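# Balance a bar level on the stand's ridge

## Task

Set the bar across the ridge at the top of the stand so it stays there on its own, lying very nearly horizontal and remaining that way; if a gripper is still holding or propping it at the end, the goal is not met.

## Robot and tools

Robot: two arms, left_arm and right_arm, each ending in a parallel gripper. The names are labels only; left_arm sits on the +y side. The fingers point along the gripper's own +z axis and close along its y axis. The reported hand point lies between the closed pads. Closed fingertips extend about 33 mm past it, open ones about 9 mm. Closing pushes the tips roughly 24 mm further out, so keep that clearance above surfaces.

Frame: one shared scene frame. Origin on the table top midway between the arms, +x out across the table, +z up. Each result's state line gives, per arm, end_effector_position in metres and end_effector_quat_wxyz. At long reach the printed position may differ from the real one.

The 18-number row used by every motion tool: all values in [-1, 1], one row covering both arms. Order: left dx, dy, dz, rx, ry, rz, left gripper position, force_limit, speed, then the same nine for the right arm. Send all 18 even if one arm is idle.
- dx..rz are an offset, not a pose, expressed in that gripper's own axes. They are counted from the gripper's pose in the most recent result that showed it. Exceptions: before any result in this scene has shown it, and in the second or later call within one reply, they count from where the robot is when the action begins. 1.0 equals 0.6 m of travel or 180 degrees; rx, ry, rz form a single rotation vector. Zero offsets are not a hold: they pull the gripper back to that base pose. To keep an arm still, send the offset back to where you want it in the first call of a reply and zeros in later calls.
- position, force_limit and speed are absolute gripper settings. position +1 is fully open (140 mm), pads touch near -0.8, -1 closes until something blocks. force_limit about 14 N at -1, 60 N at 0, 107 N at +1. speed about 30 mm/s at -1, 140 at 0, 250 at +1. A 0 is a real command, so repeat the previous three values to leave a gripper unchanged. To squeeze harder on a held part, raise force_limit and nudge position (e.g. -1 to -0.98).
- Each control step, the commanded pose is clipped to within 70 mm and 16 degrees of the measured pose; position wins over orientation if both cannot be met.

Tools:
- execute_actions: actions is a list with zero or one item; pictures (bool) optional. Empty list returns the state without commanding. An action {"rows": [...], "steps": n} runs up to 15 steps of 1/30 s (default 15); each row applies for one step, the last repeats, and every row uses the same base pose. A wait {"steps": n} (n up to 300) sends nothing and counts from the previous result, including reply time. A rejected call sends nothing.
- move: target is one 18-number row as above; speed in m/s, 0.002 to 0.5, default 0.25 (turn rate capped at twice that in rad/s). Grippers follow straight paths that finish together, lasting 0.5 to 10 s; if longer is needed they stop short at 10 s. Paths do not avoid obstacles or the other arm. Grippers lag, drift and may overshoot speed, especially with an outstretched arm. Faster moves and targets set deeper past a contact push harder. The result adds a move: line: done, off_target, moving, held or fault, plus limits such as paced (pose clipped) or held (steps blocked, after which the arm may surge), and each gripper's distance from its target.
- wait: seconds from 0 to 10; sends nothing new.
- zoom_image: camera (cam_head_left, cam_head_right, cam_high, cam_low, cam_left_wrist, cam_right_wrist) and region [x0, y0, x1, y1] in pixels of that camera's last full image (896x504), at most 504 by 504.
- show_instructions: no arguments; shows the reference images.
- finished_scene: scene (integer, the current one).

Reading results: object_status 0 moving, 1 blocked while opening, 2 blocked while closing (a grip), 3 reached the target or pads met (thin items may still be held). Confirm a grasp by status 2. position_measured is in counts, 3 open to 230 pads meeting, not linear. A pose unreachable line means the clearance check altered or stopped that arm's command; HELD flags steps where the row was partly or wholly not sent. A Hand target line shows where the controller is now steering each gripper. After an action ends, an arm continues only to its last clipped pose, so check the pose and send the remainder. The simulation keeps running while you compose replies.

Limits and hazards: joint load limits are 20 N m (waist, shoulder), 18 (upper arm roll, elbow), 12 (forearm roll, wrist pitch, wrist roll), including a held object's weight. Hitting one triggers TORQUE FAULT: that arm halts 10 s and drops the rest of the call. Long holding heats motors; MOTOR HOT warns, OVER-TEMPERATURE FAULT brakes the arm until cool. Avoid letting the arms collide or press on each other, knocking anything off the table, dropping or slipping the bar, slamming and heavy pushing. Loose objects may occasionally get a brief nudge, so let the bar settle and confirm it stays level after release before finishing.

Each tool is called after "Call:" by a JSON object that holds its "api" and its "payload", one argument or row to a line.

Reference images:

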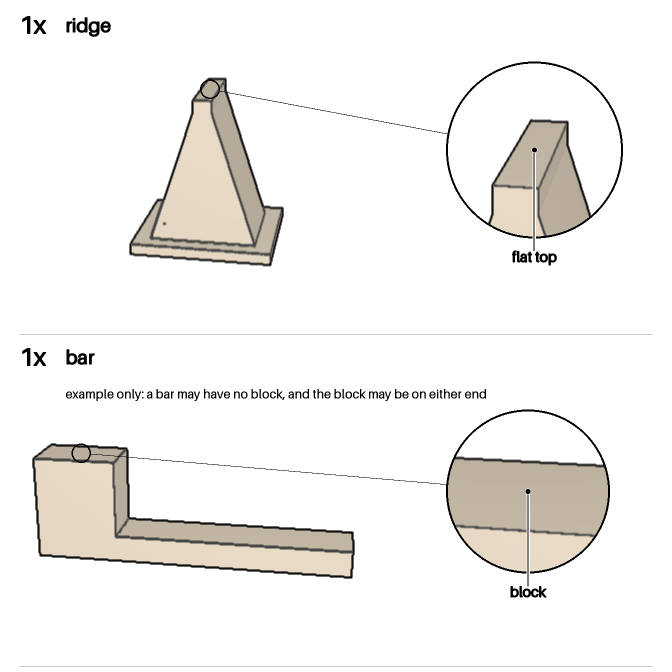

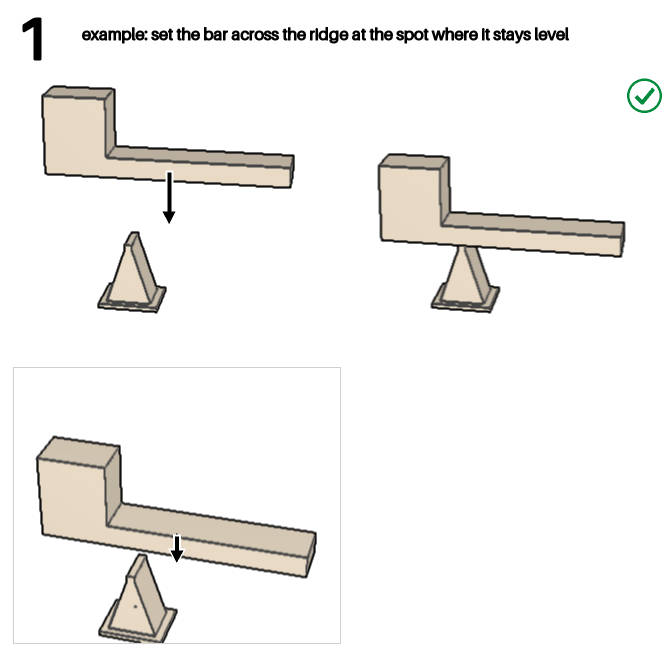

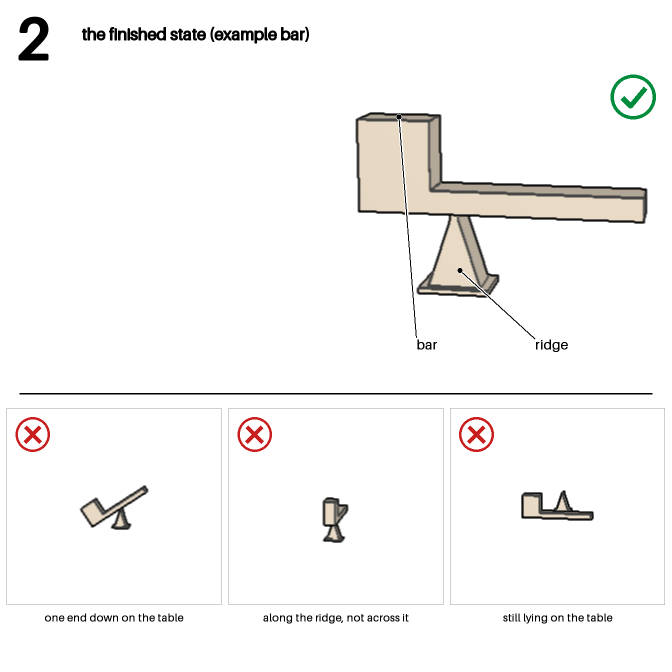

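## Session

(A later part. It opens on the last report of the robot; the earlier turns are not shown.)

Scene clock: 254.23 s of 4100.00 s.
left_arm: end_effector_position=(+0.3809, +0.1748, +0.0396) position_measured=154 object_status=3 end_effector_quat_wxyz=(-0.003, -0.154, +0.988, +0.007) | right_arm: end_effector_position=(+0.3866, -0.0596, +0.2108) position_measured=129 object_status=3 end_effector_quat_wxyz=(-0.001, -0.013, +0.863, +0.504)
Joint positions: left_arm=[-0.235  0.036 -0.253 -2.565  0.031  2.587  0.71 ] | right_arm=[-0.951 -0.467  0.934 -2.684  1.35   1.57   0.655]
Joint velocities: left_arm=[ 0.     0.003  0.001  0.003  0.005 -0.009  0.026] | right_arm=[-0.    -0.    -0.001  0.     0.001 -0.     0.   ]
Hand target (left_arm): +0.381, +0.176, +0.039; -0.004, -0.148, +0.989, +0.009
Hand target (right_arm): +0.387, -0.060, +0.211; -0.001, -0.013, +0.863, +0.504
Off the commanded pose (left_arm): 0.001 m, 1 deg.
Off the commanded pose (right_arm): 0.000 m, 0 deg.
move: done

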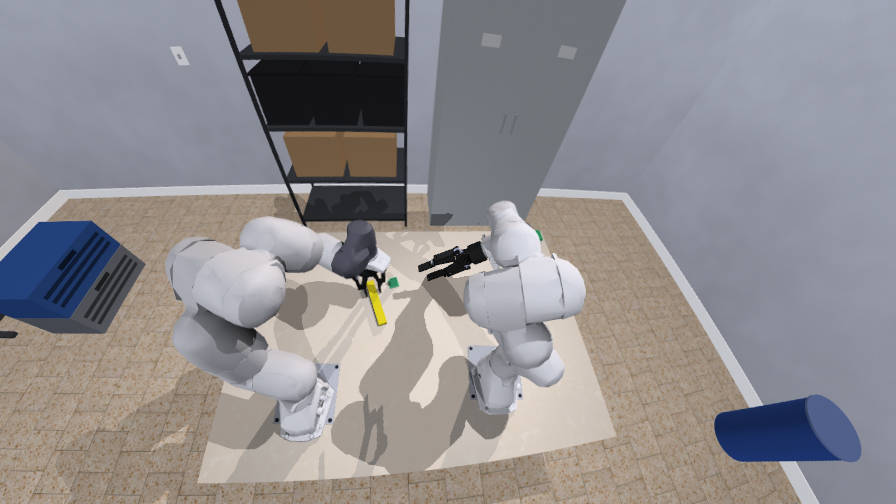

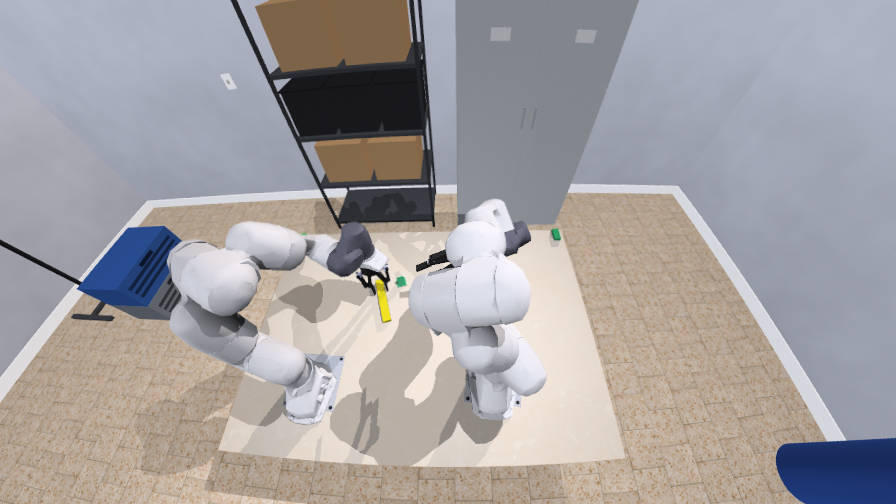

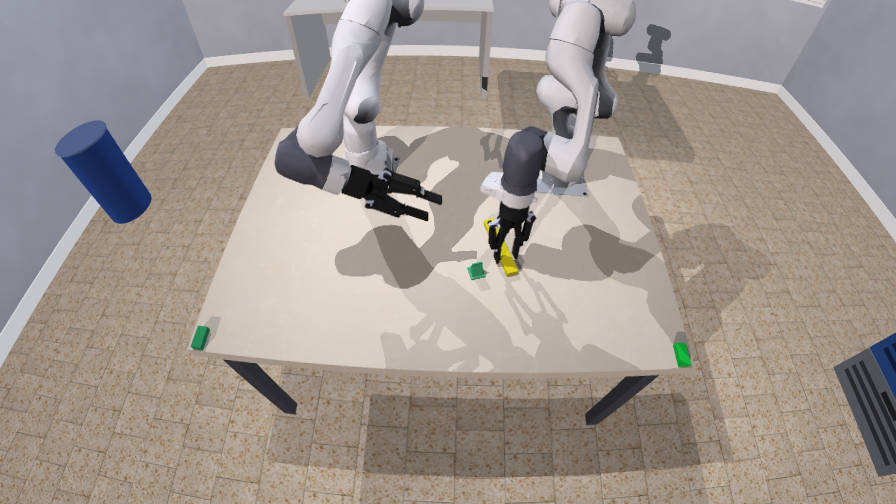

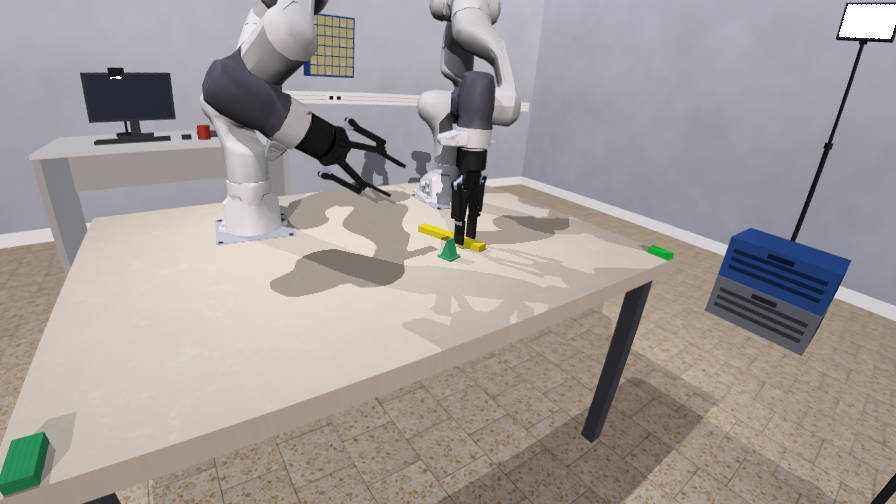

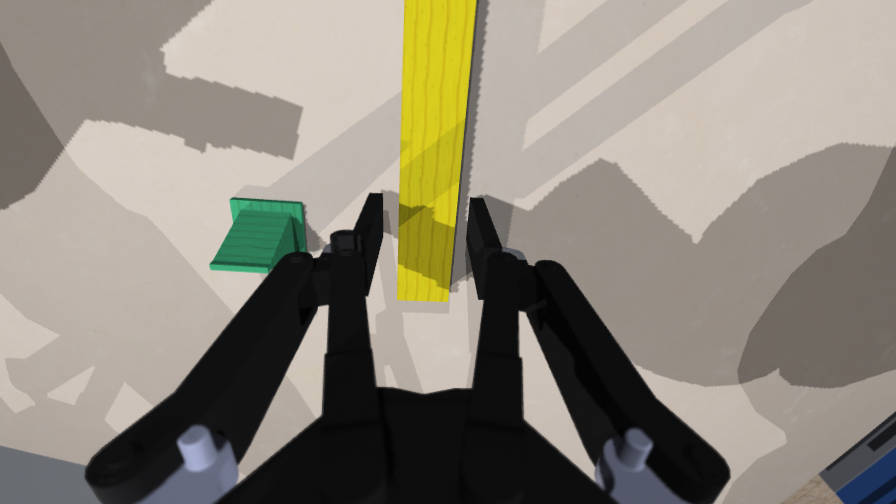

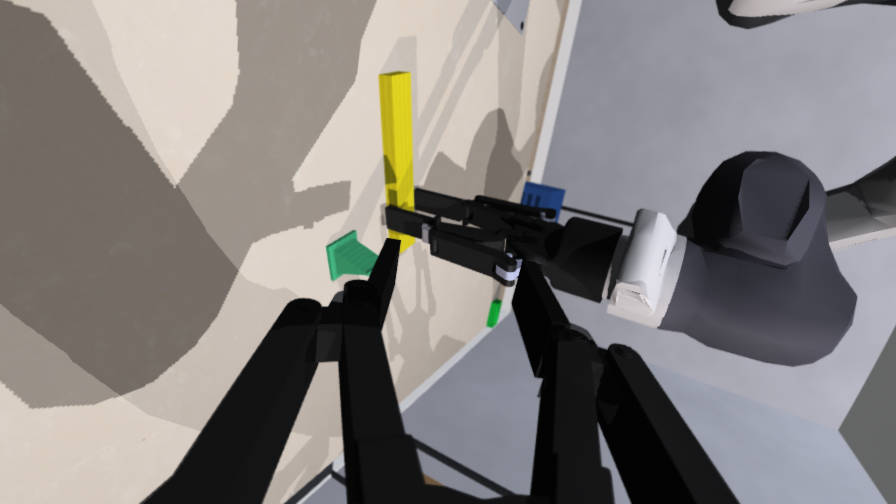

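Call:
{"api": "move", "payload": {
  "target": [0,0,0.003,0,0,0,-0.2,0.3,-0.3,0,0,0,0,0,0,0,0,0],
  "speed": 0.03
}}

Call:
{"api": "move", "payload": {
  "target": [0,0,0,0,0,0,-1,0.3,-0.3,0,0,0,0,0,0,0,0,0]
}}

Call:
{"api": "move", "payload": {
  "target": [0,0,-0.095,0,0,0,-1,0.3,-0.3,0,0,0,0,0,0,0,0,0],
  "speed": 0.1
}}

Call:
{"api": "move", "payload": {
  "target": [-0.115,-0.156,0,0,0,0,-1,0.3,-0.3,0,0,0,0,0,0,0,0,0],
  "speed": 0.1
}}

Call:
{"api": "zoom_image", "payload": {
  "camera": "cam_low",
  "region": [380,180,520,280]
}}

Scene clock: 260.60 s of 4100.00 s.
left_arm: end_effector_position=(+0.3808, +0.1746, +0.0385) position_measured=154 object_status=3 end_effector_quat_wxyz=(-0.003, -0.152, +0.988, +0.007) | right_arm: end_effector_position=(+0.3866, -0.0596, +0.2108) position_measured=129 object_status=3 end_effector_quat_wxyz=(-0.001, -0.013, +0.863, +0.504)
Joint positions: left_arm=[-0.235  0.04  -0.253 -2.565  0.032  2.589  0.714] | right_arm=[-0.951 -0.467  0.934 -2.684  1.35   1.57   0.655]
Joint velocities: left_arm=[-0.    -0.     0.001  0.001  0.001  0.003 -0.007] | right_arm=[ 0.    -0.001 -0.001  0.     0.     0.001  0.001]
Hand target (left_arm): +0.381, +0.175, +0.038; -0.003, -0.154, +0.988, +0.007
Hand target (right_arm): +0.387, -0.060, +0.211; -0.001, -0.013, +0.863, +0.504
Off the commanded pose (left_arm): 0.001 m, 0 deg.
Off the commanded pose (right_arm): 0.000 m, 0 deg.
After step 90, 2.67 s passed at rest.
move: done

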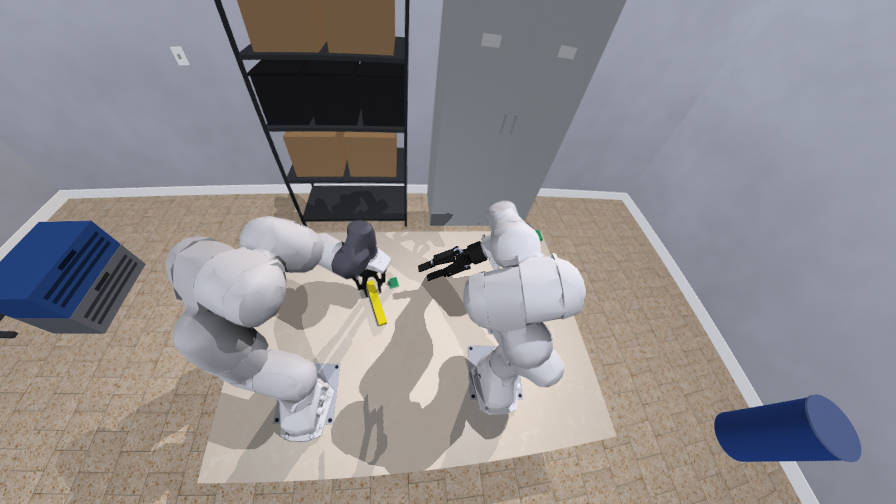

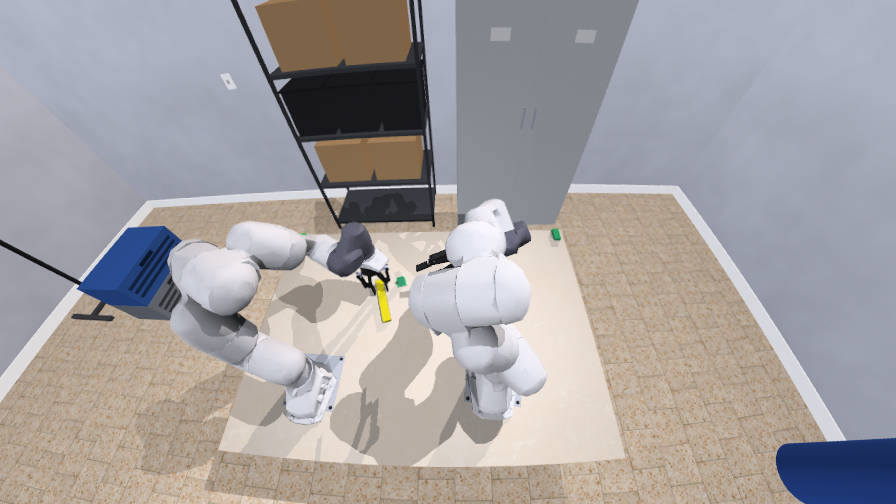

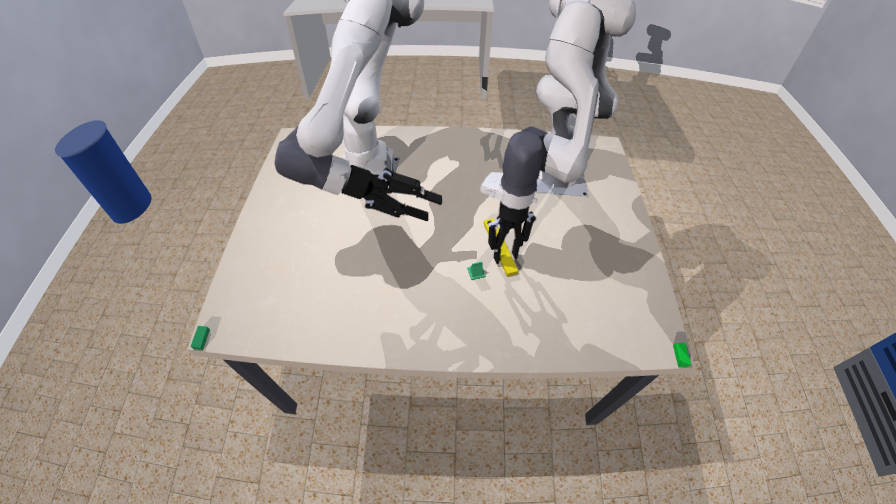

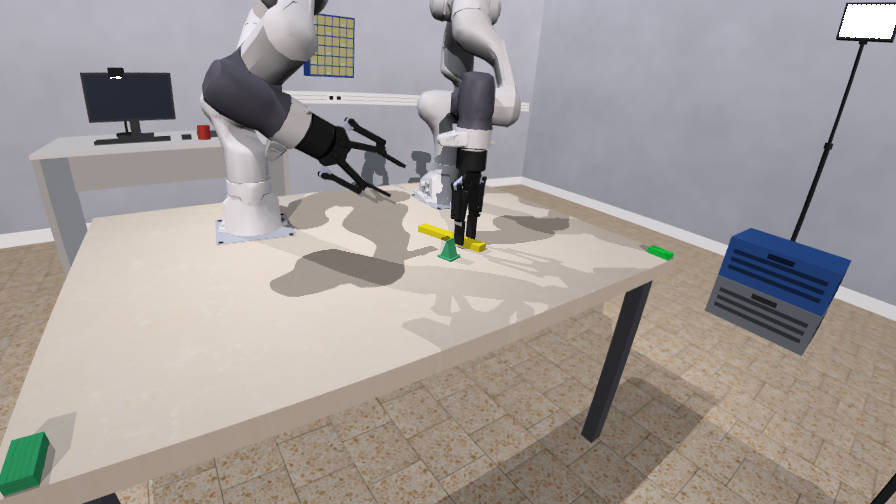

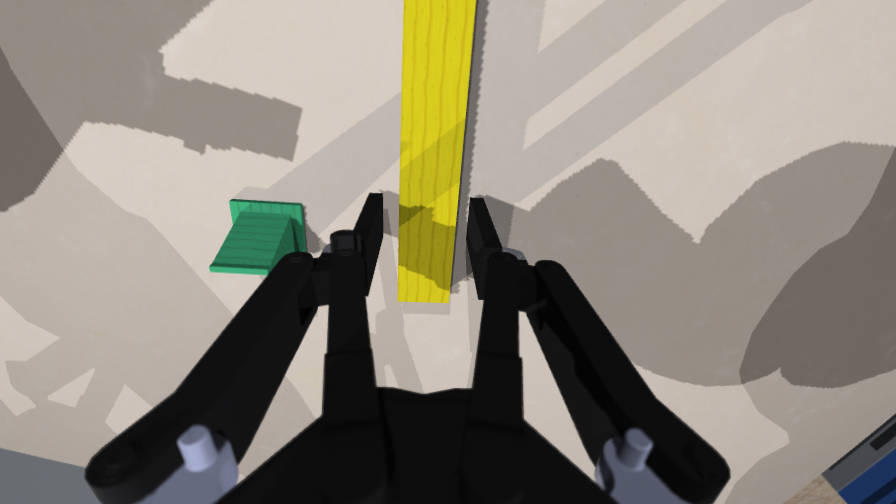

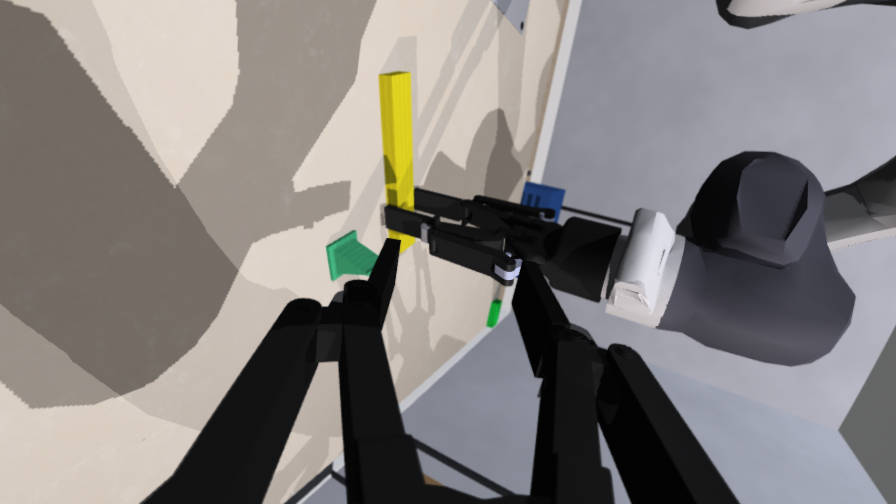

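Scene clock: 261.10 s of 4100.00 s.
left_arm: end_effector_position=(+0.3811, +0.1745, +0.0388) position_measured=186 object_status=2 end_effector_quat_wxyz=(-0.003, -0.152, +0.988, +0.007) | right_arm: end_effector_position=(+0.3866, -0.0596, +0.2108) position_measured=129 object_status=3 end_effector_quat_wxyz=(-0.001, -0.013, +0.863, +0.504)
Joint positions: left_arm=[-0.235  0.039 -0.253 -2.564  0.032  2.589  0.714] | right_arm=[-0.951 -0.467  0.934 -2.684  1.35   1.57   0.655]
Joint velocities: left_arm=[-0.001  0.001 -0.001  0.001 -0.002  0.001  0.001] | right_arm=[-0.001 -0.001 -0.001 -0.     0.001 -0.     0.002]
Hand target (left_arm): +0.381, +0.175, +0.039; -0.003, -0.152, +0.988, +0.007
Hand target (right_arm): +0.387, -0.060, +0.211; -0.001, -0.013, +0.863, +0.504
Off the commanded pose (left_arm): 0.000 m, 0 deg.
Off the commanded pose (right_arm): 0.000 m, 0 deg.
move: done

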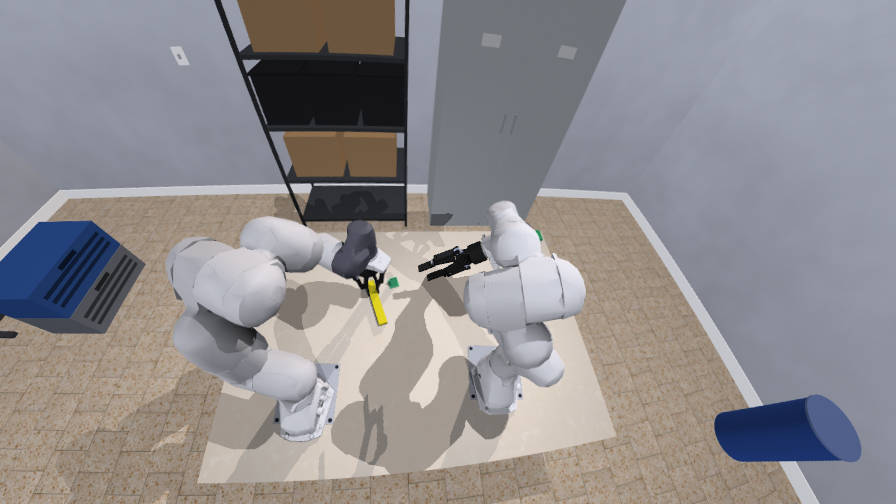

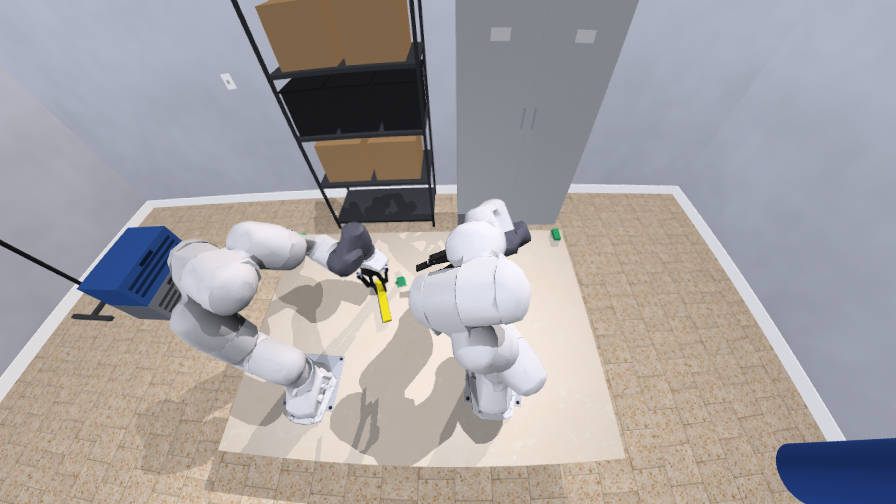

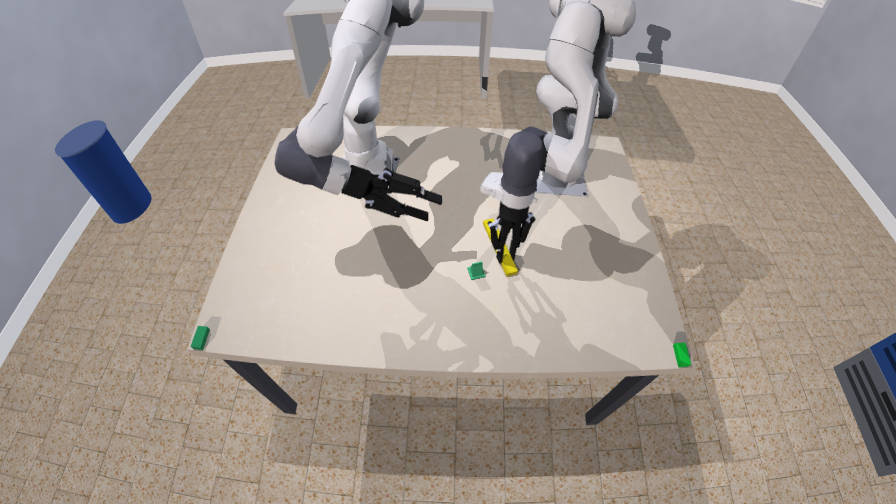

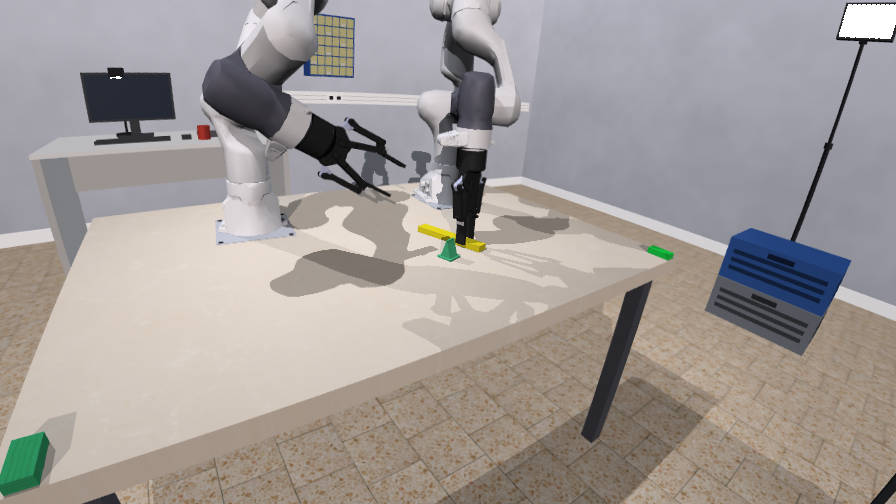

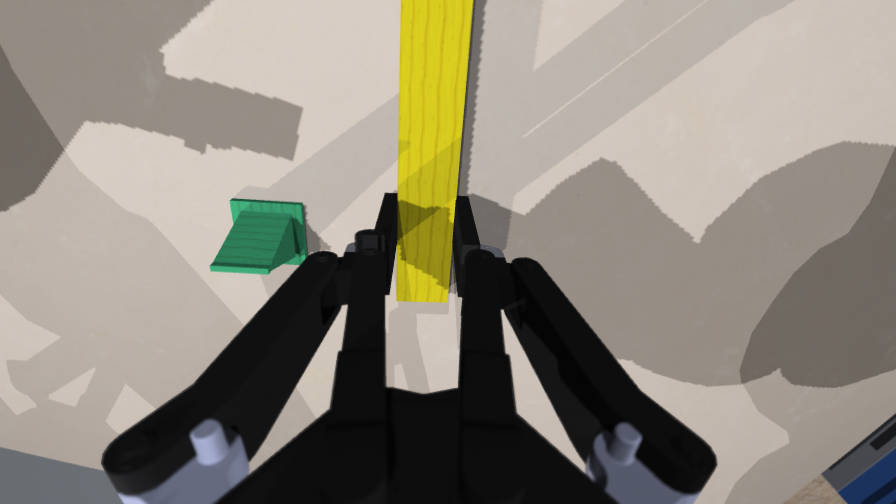

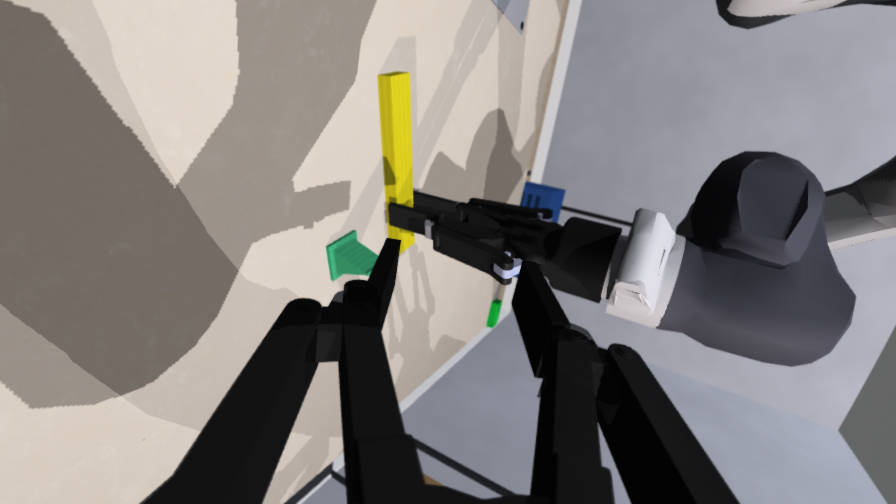

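Scene clock: 262.27 s of 4100.00 s.
left_arm: end_effector_position=(+0.3811, +0.1738, +0.0957) position_measured=186 object_status=2 end_effector_quat_wxyz=(-0.002, -0.153, +0.988, +0.007) | right_arm: end_effector_position=(+0.3866, -0.0596, +0.2108) position_measured=129 object_status=3 end_effector_quat_wxyz=(-0.001, -0.013, +0.863, +0.504)
Joint positions: left_arm=[-0.243 -0.1   -0.253 -2.537 -0.025  2.428  0.752] | right_arm=[-0.951 -0.467  0.934 -2.684  1.35   1.57   0.655]
Joint velocities: left_arm=[-0.     0.    -0.001 -0.    -0.001 -0.011  0.011] | right_arm=[-0.001  0.    -0.     0.002 -0.001  0.001  0.001]
Hand target (left_arm): +0.381, +0.174, +0.096; -0.003, -0.151, +0.988, +0.007
Hand target (right_arm): +0.387, -0.060, +0.211; -0.001, -0.013, +0.863, +0.504
Off the commanded pose (left_arm): 0.000 m, 0 deg.
Off the commanded pose (right_arm): 0.000 m, 0 deg.
move: done

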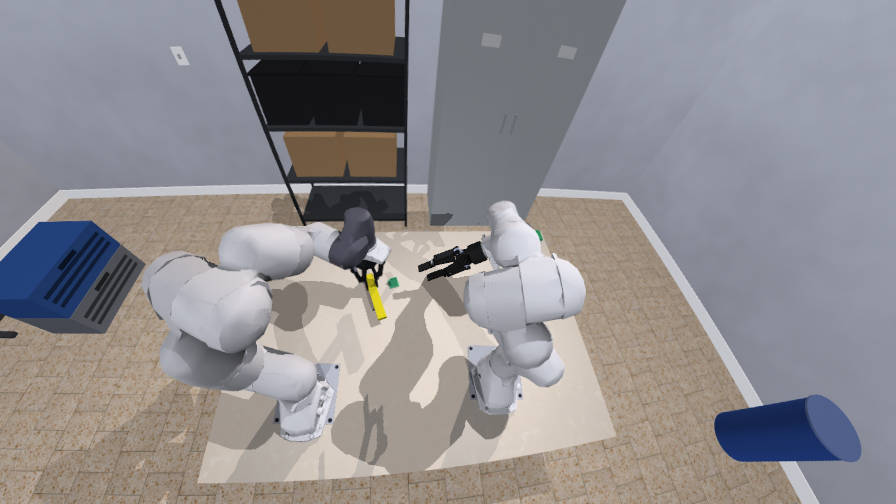

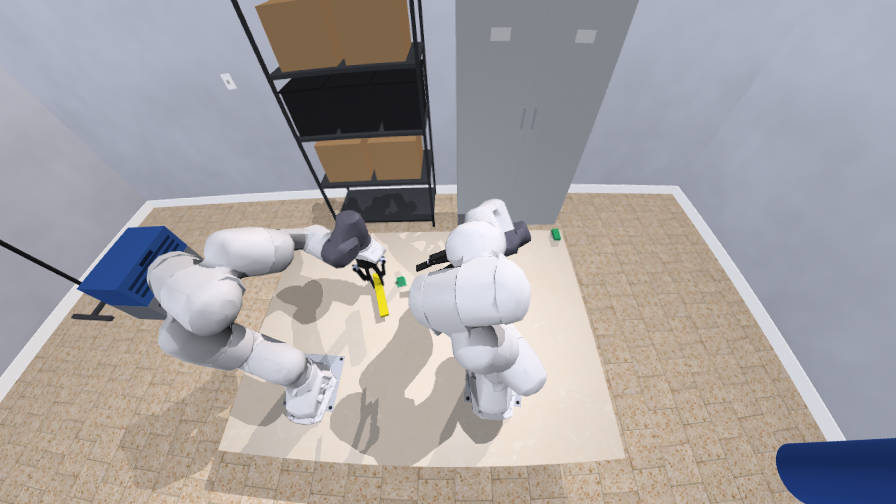

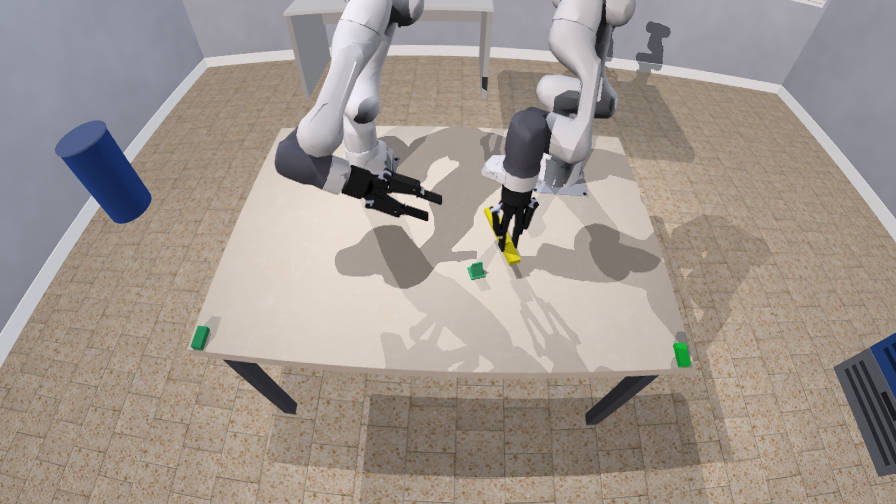

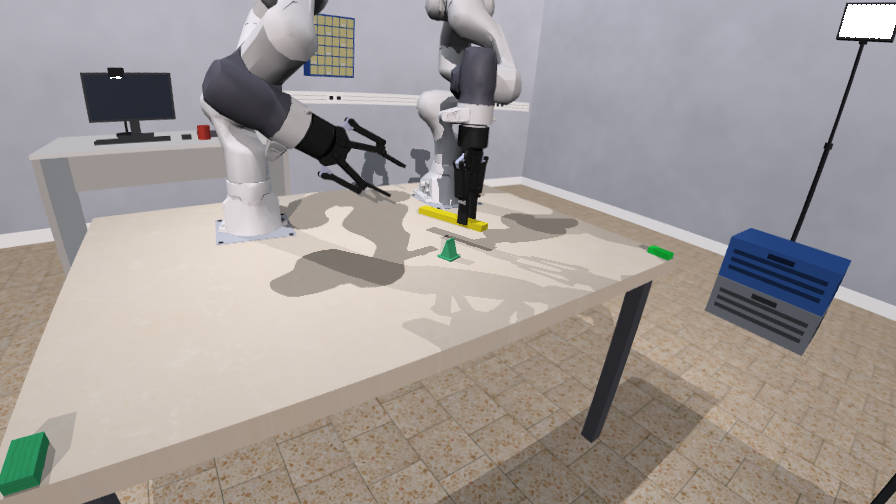

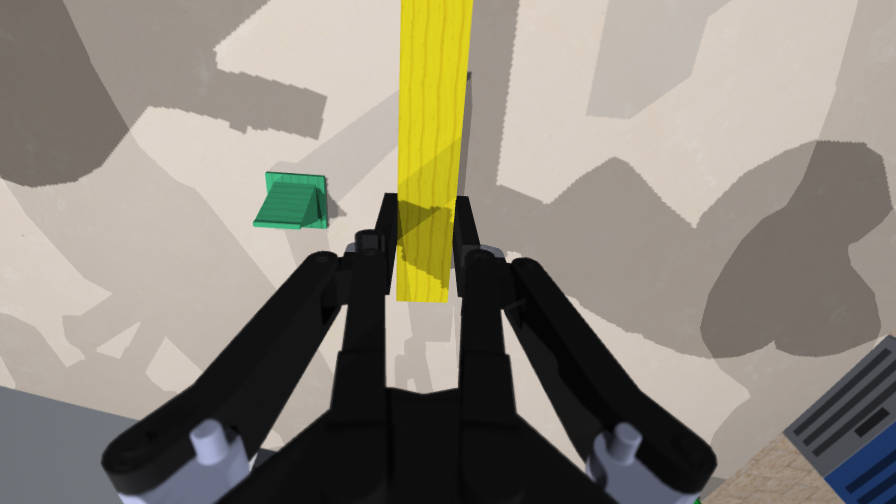

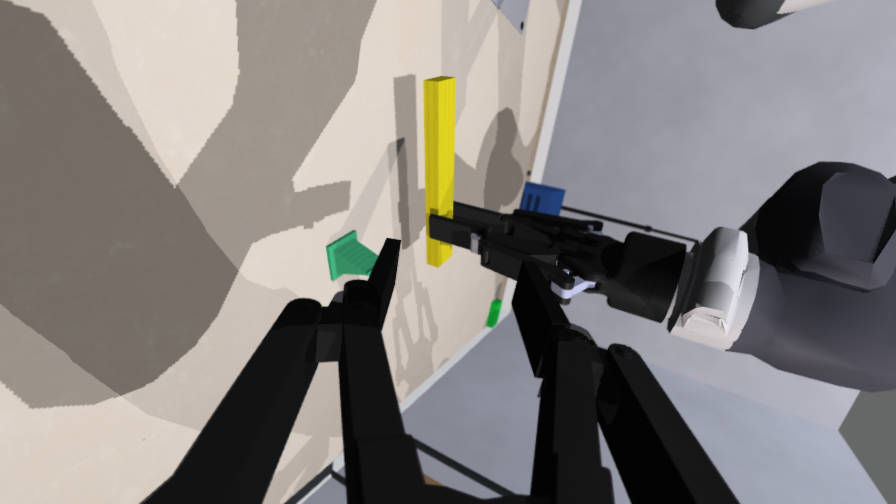

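Scene clock: 263.77 s of 4100.00 s.
left_arm: end_effector_position=(+0.4750, +0.1050, +0.0943) position_measured=186 object_status=2 end_effector_quat_wxyz=(-0.002, -0.149, +0.989, +0.004) | right_arm: end_effector_position=(+0.3866, -0.0596, +0.2108) position_measured=129 object_status=3 end_effector_quat_wxyz=(-0.001, -0.013, +0.863, +0.504)
Joint positions: left_arm=[-0.267  0.215 -0.251 -2.142  0.08   2.341  0.666] | right_arm=[-0.951 -0.467  0.934 -2.684  1.35   1.57   0.655]
Joint velocities: left_arm=[-0.006  0.004  0.006  0.013  0.007 -0.024 -0.027] | right_arm=[-0.     0.     0.002 -0.001 -0.001 -0.001  0.   ]
Hand target (left_arm): +0.475, +0.106, +0.094; -0.002, -0.153, +0.988, +0.007
Hand target (right_arm): +0.387, -0.060, +0.211; -0.001, -0.013, +0.863, +0.504
Off the commanded pose (left_arm): 0.001 m, 1 deg.
Off the commanded pose (right_arm): 0.000 m, 0 deg.
move: done

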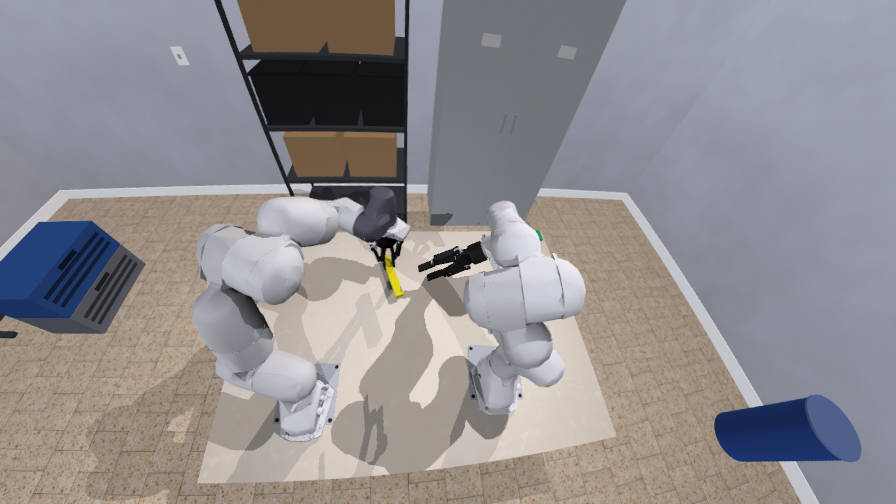

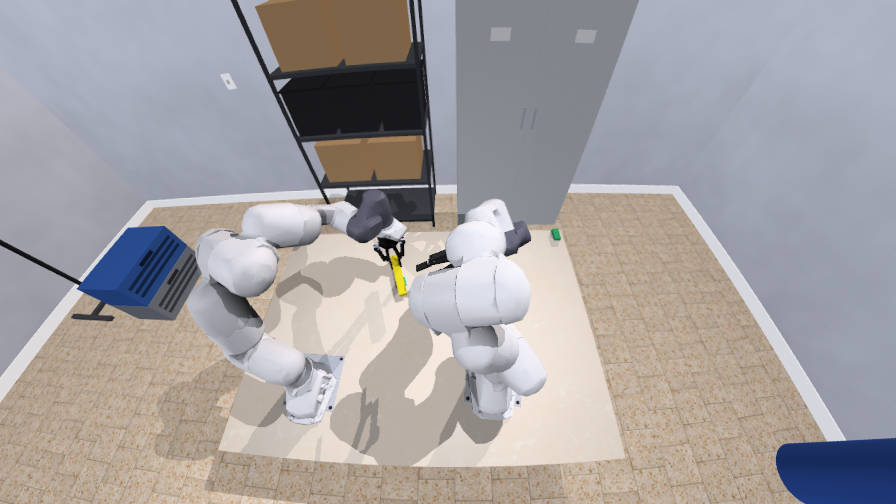

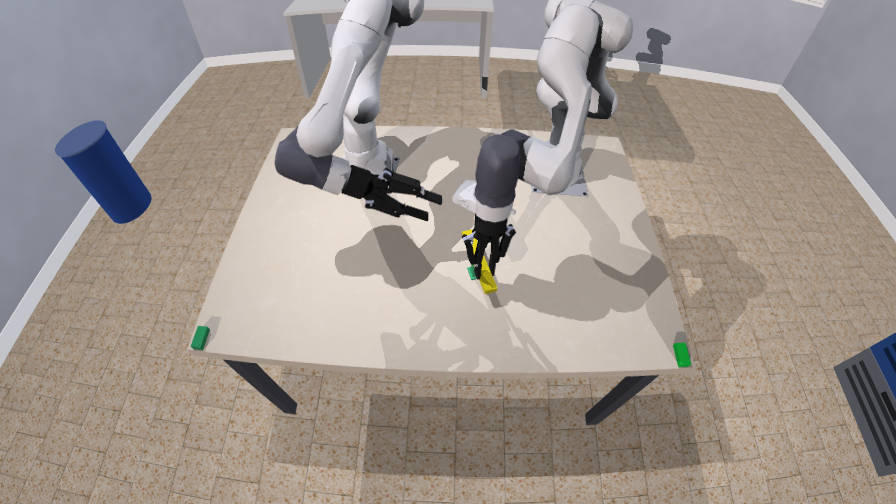

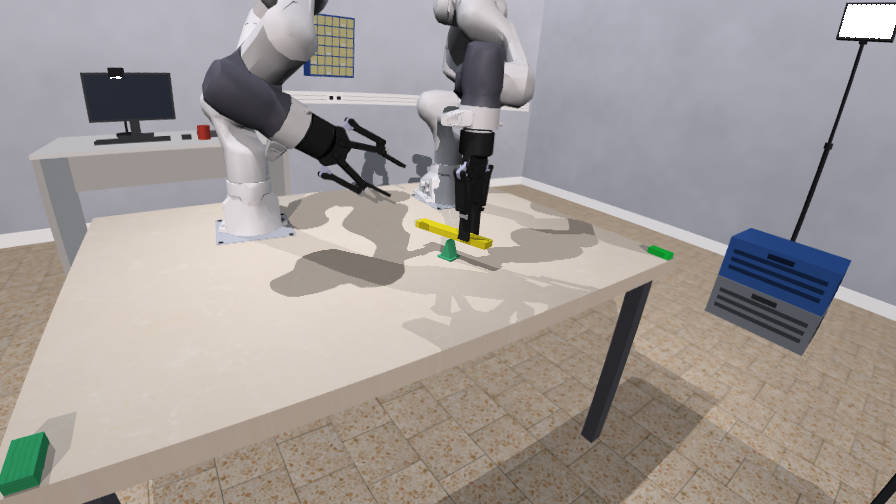

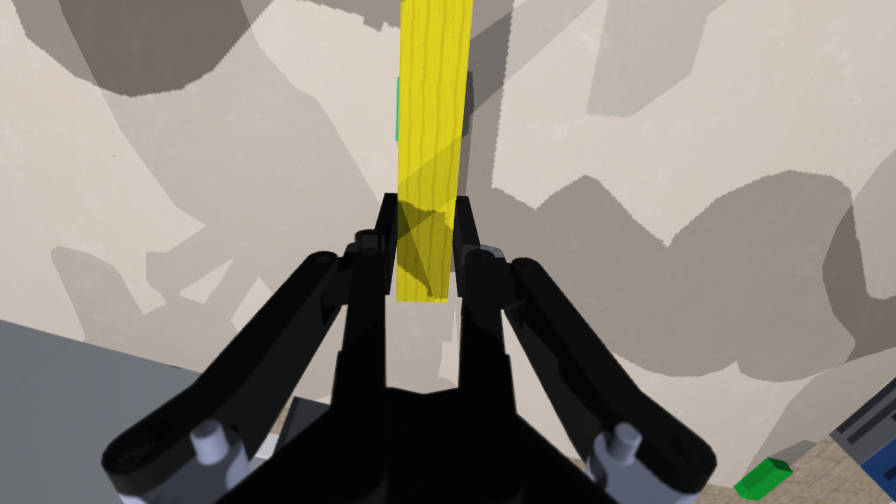

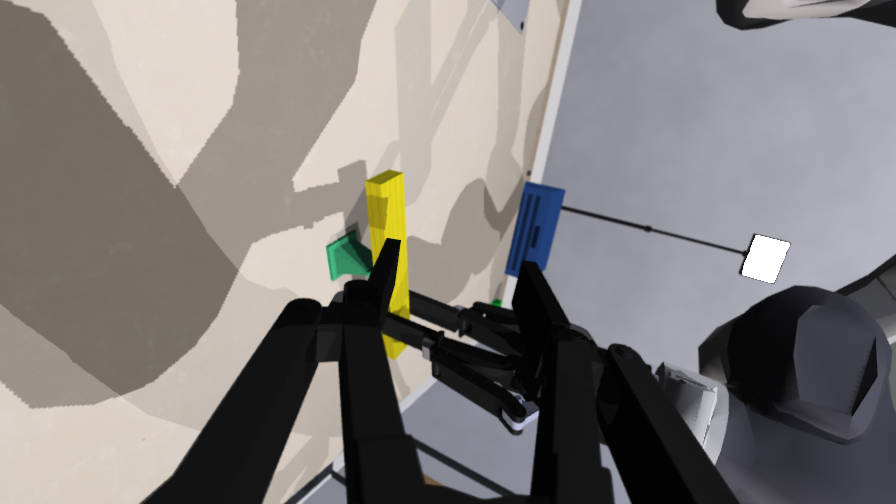

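Region (380, 180, 520, 280) of cam_low's 896x504 image, scaled by 3.600, with more detail than that image has; it fills the top 360 rows of this view, and the rest is white.

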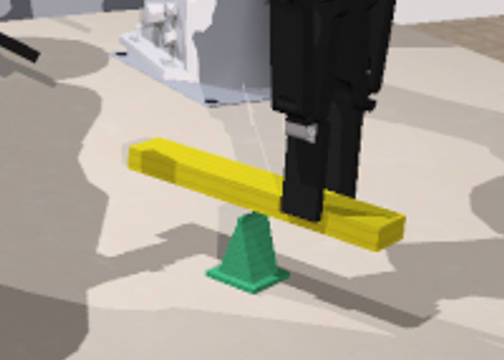

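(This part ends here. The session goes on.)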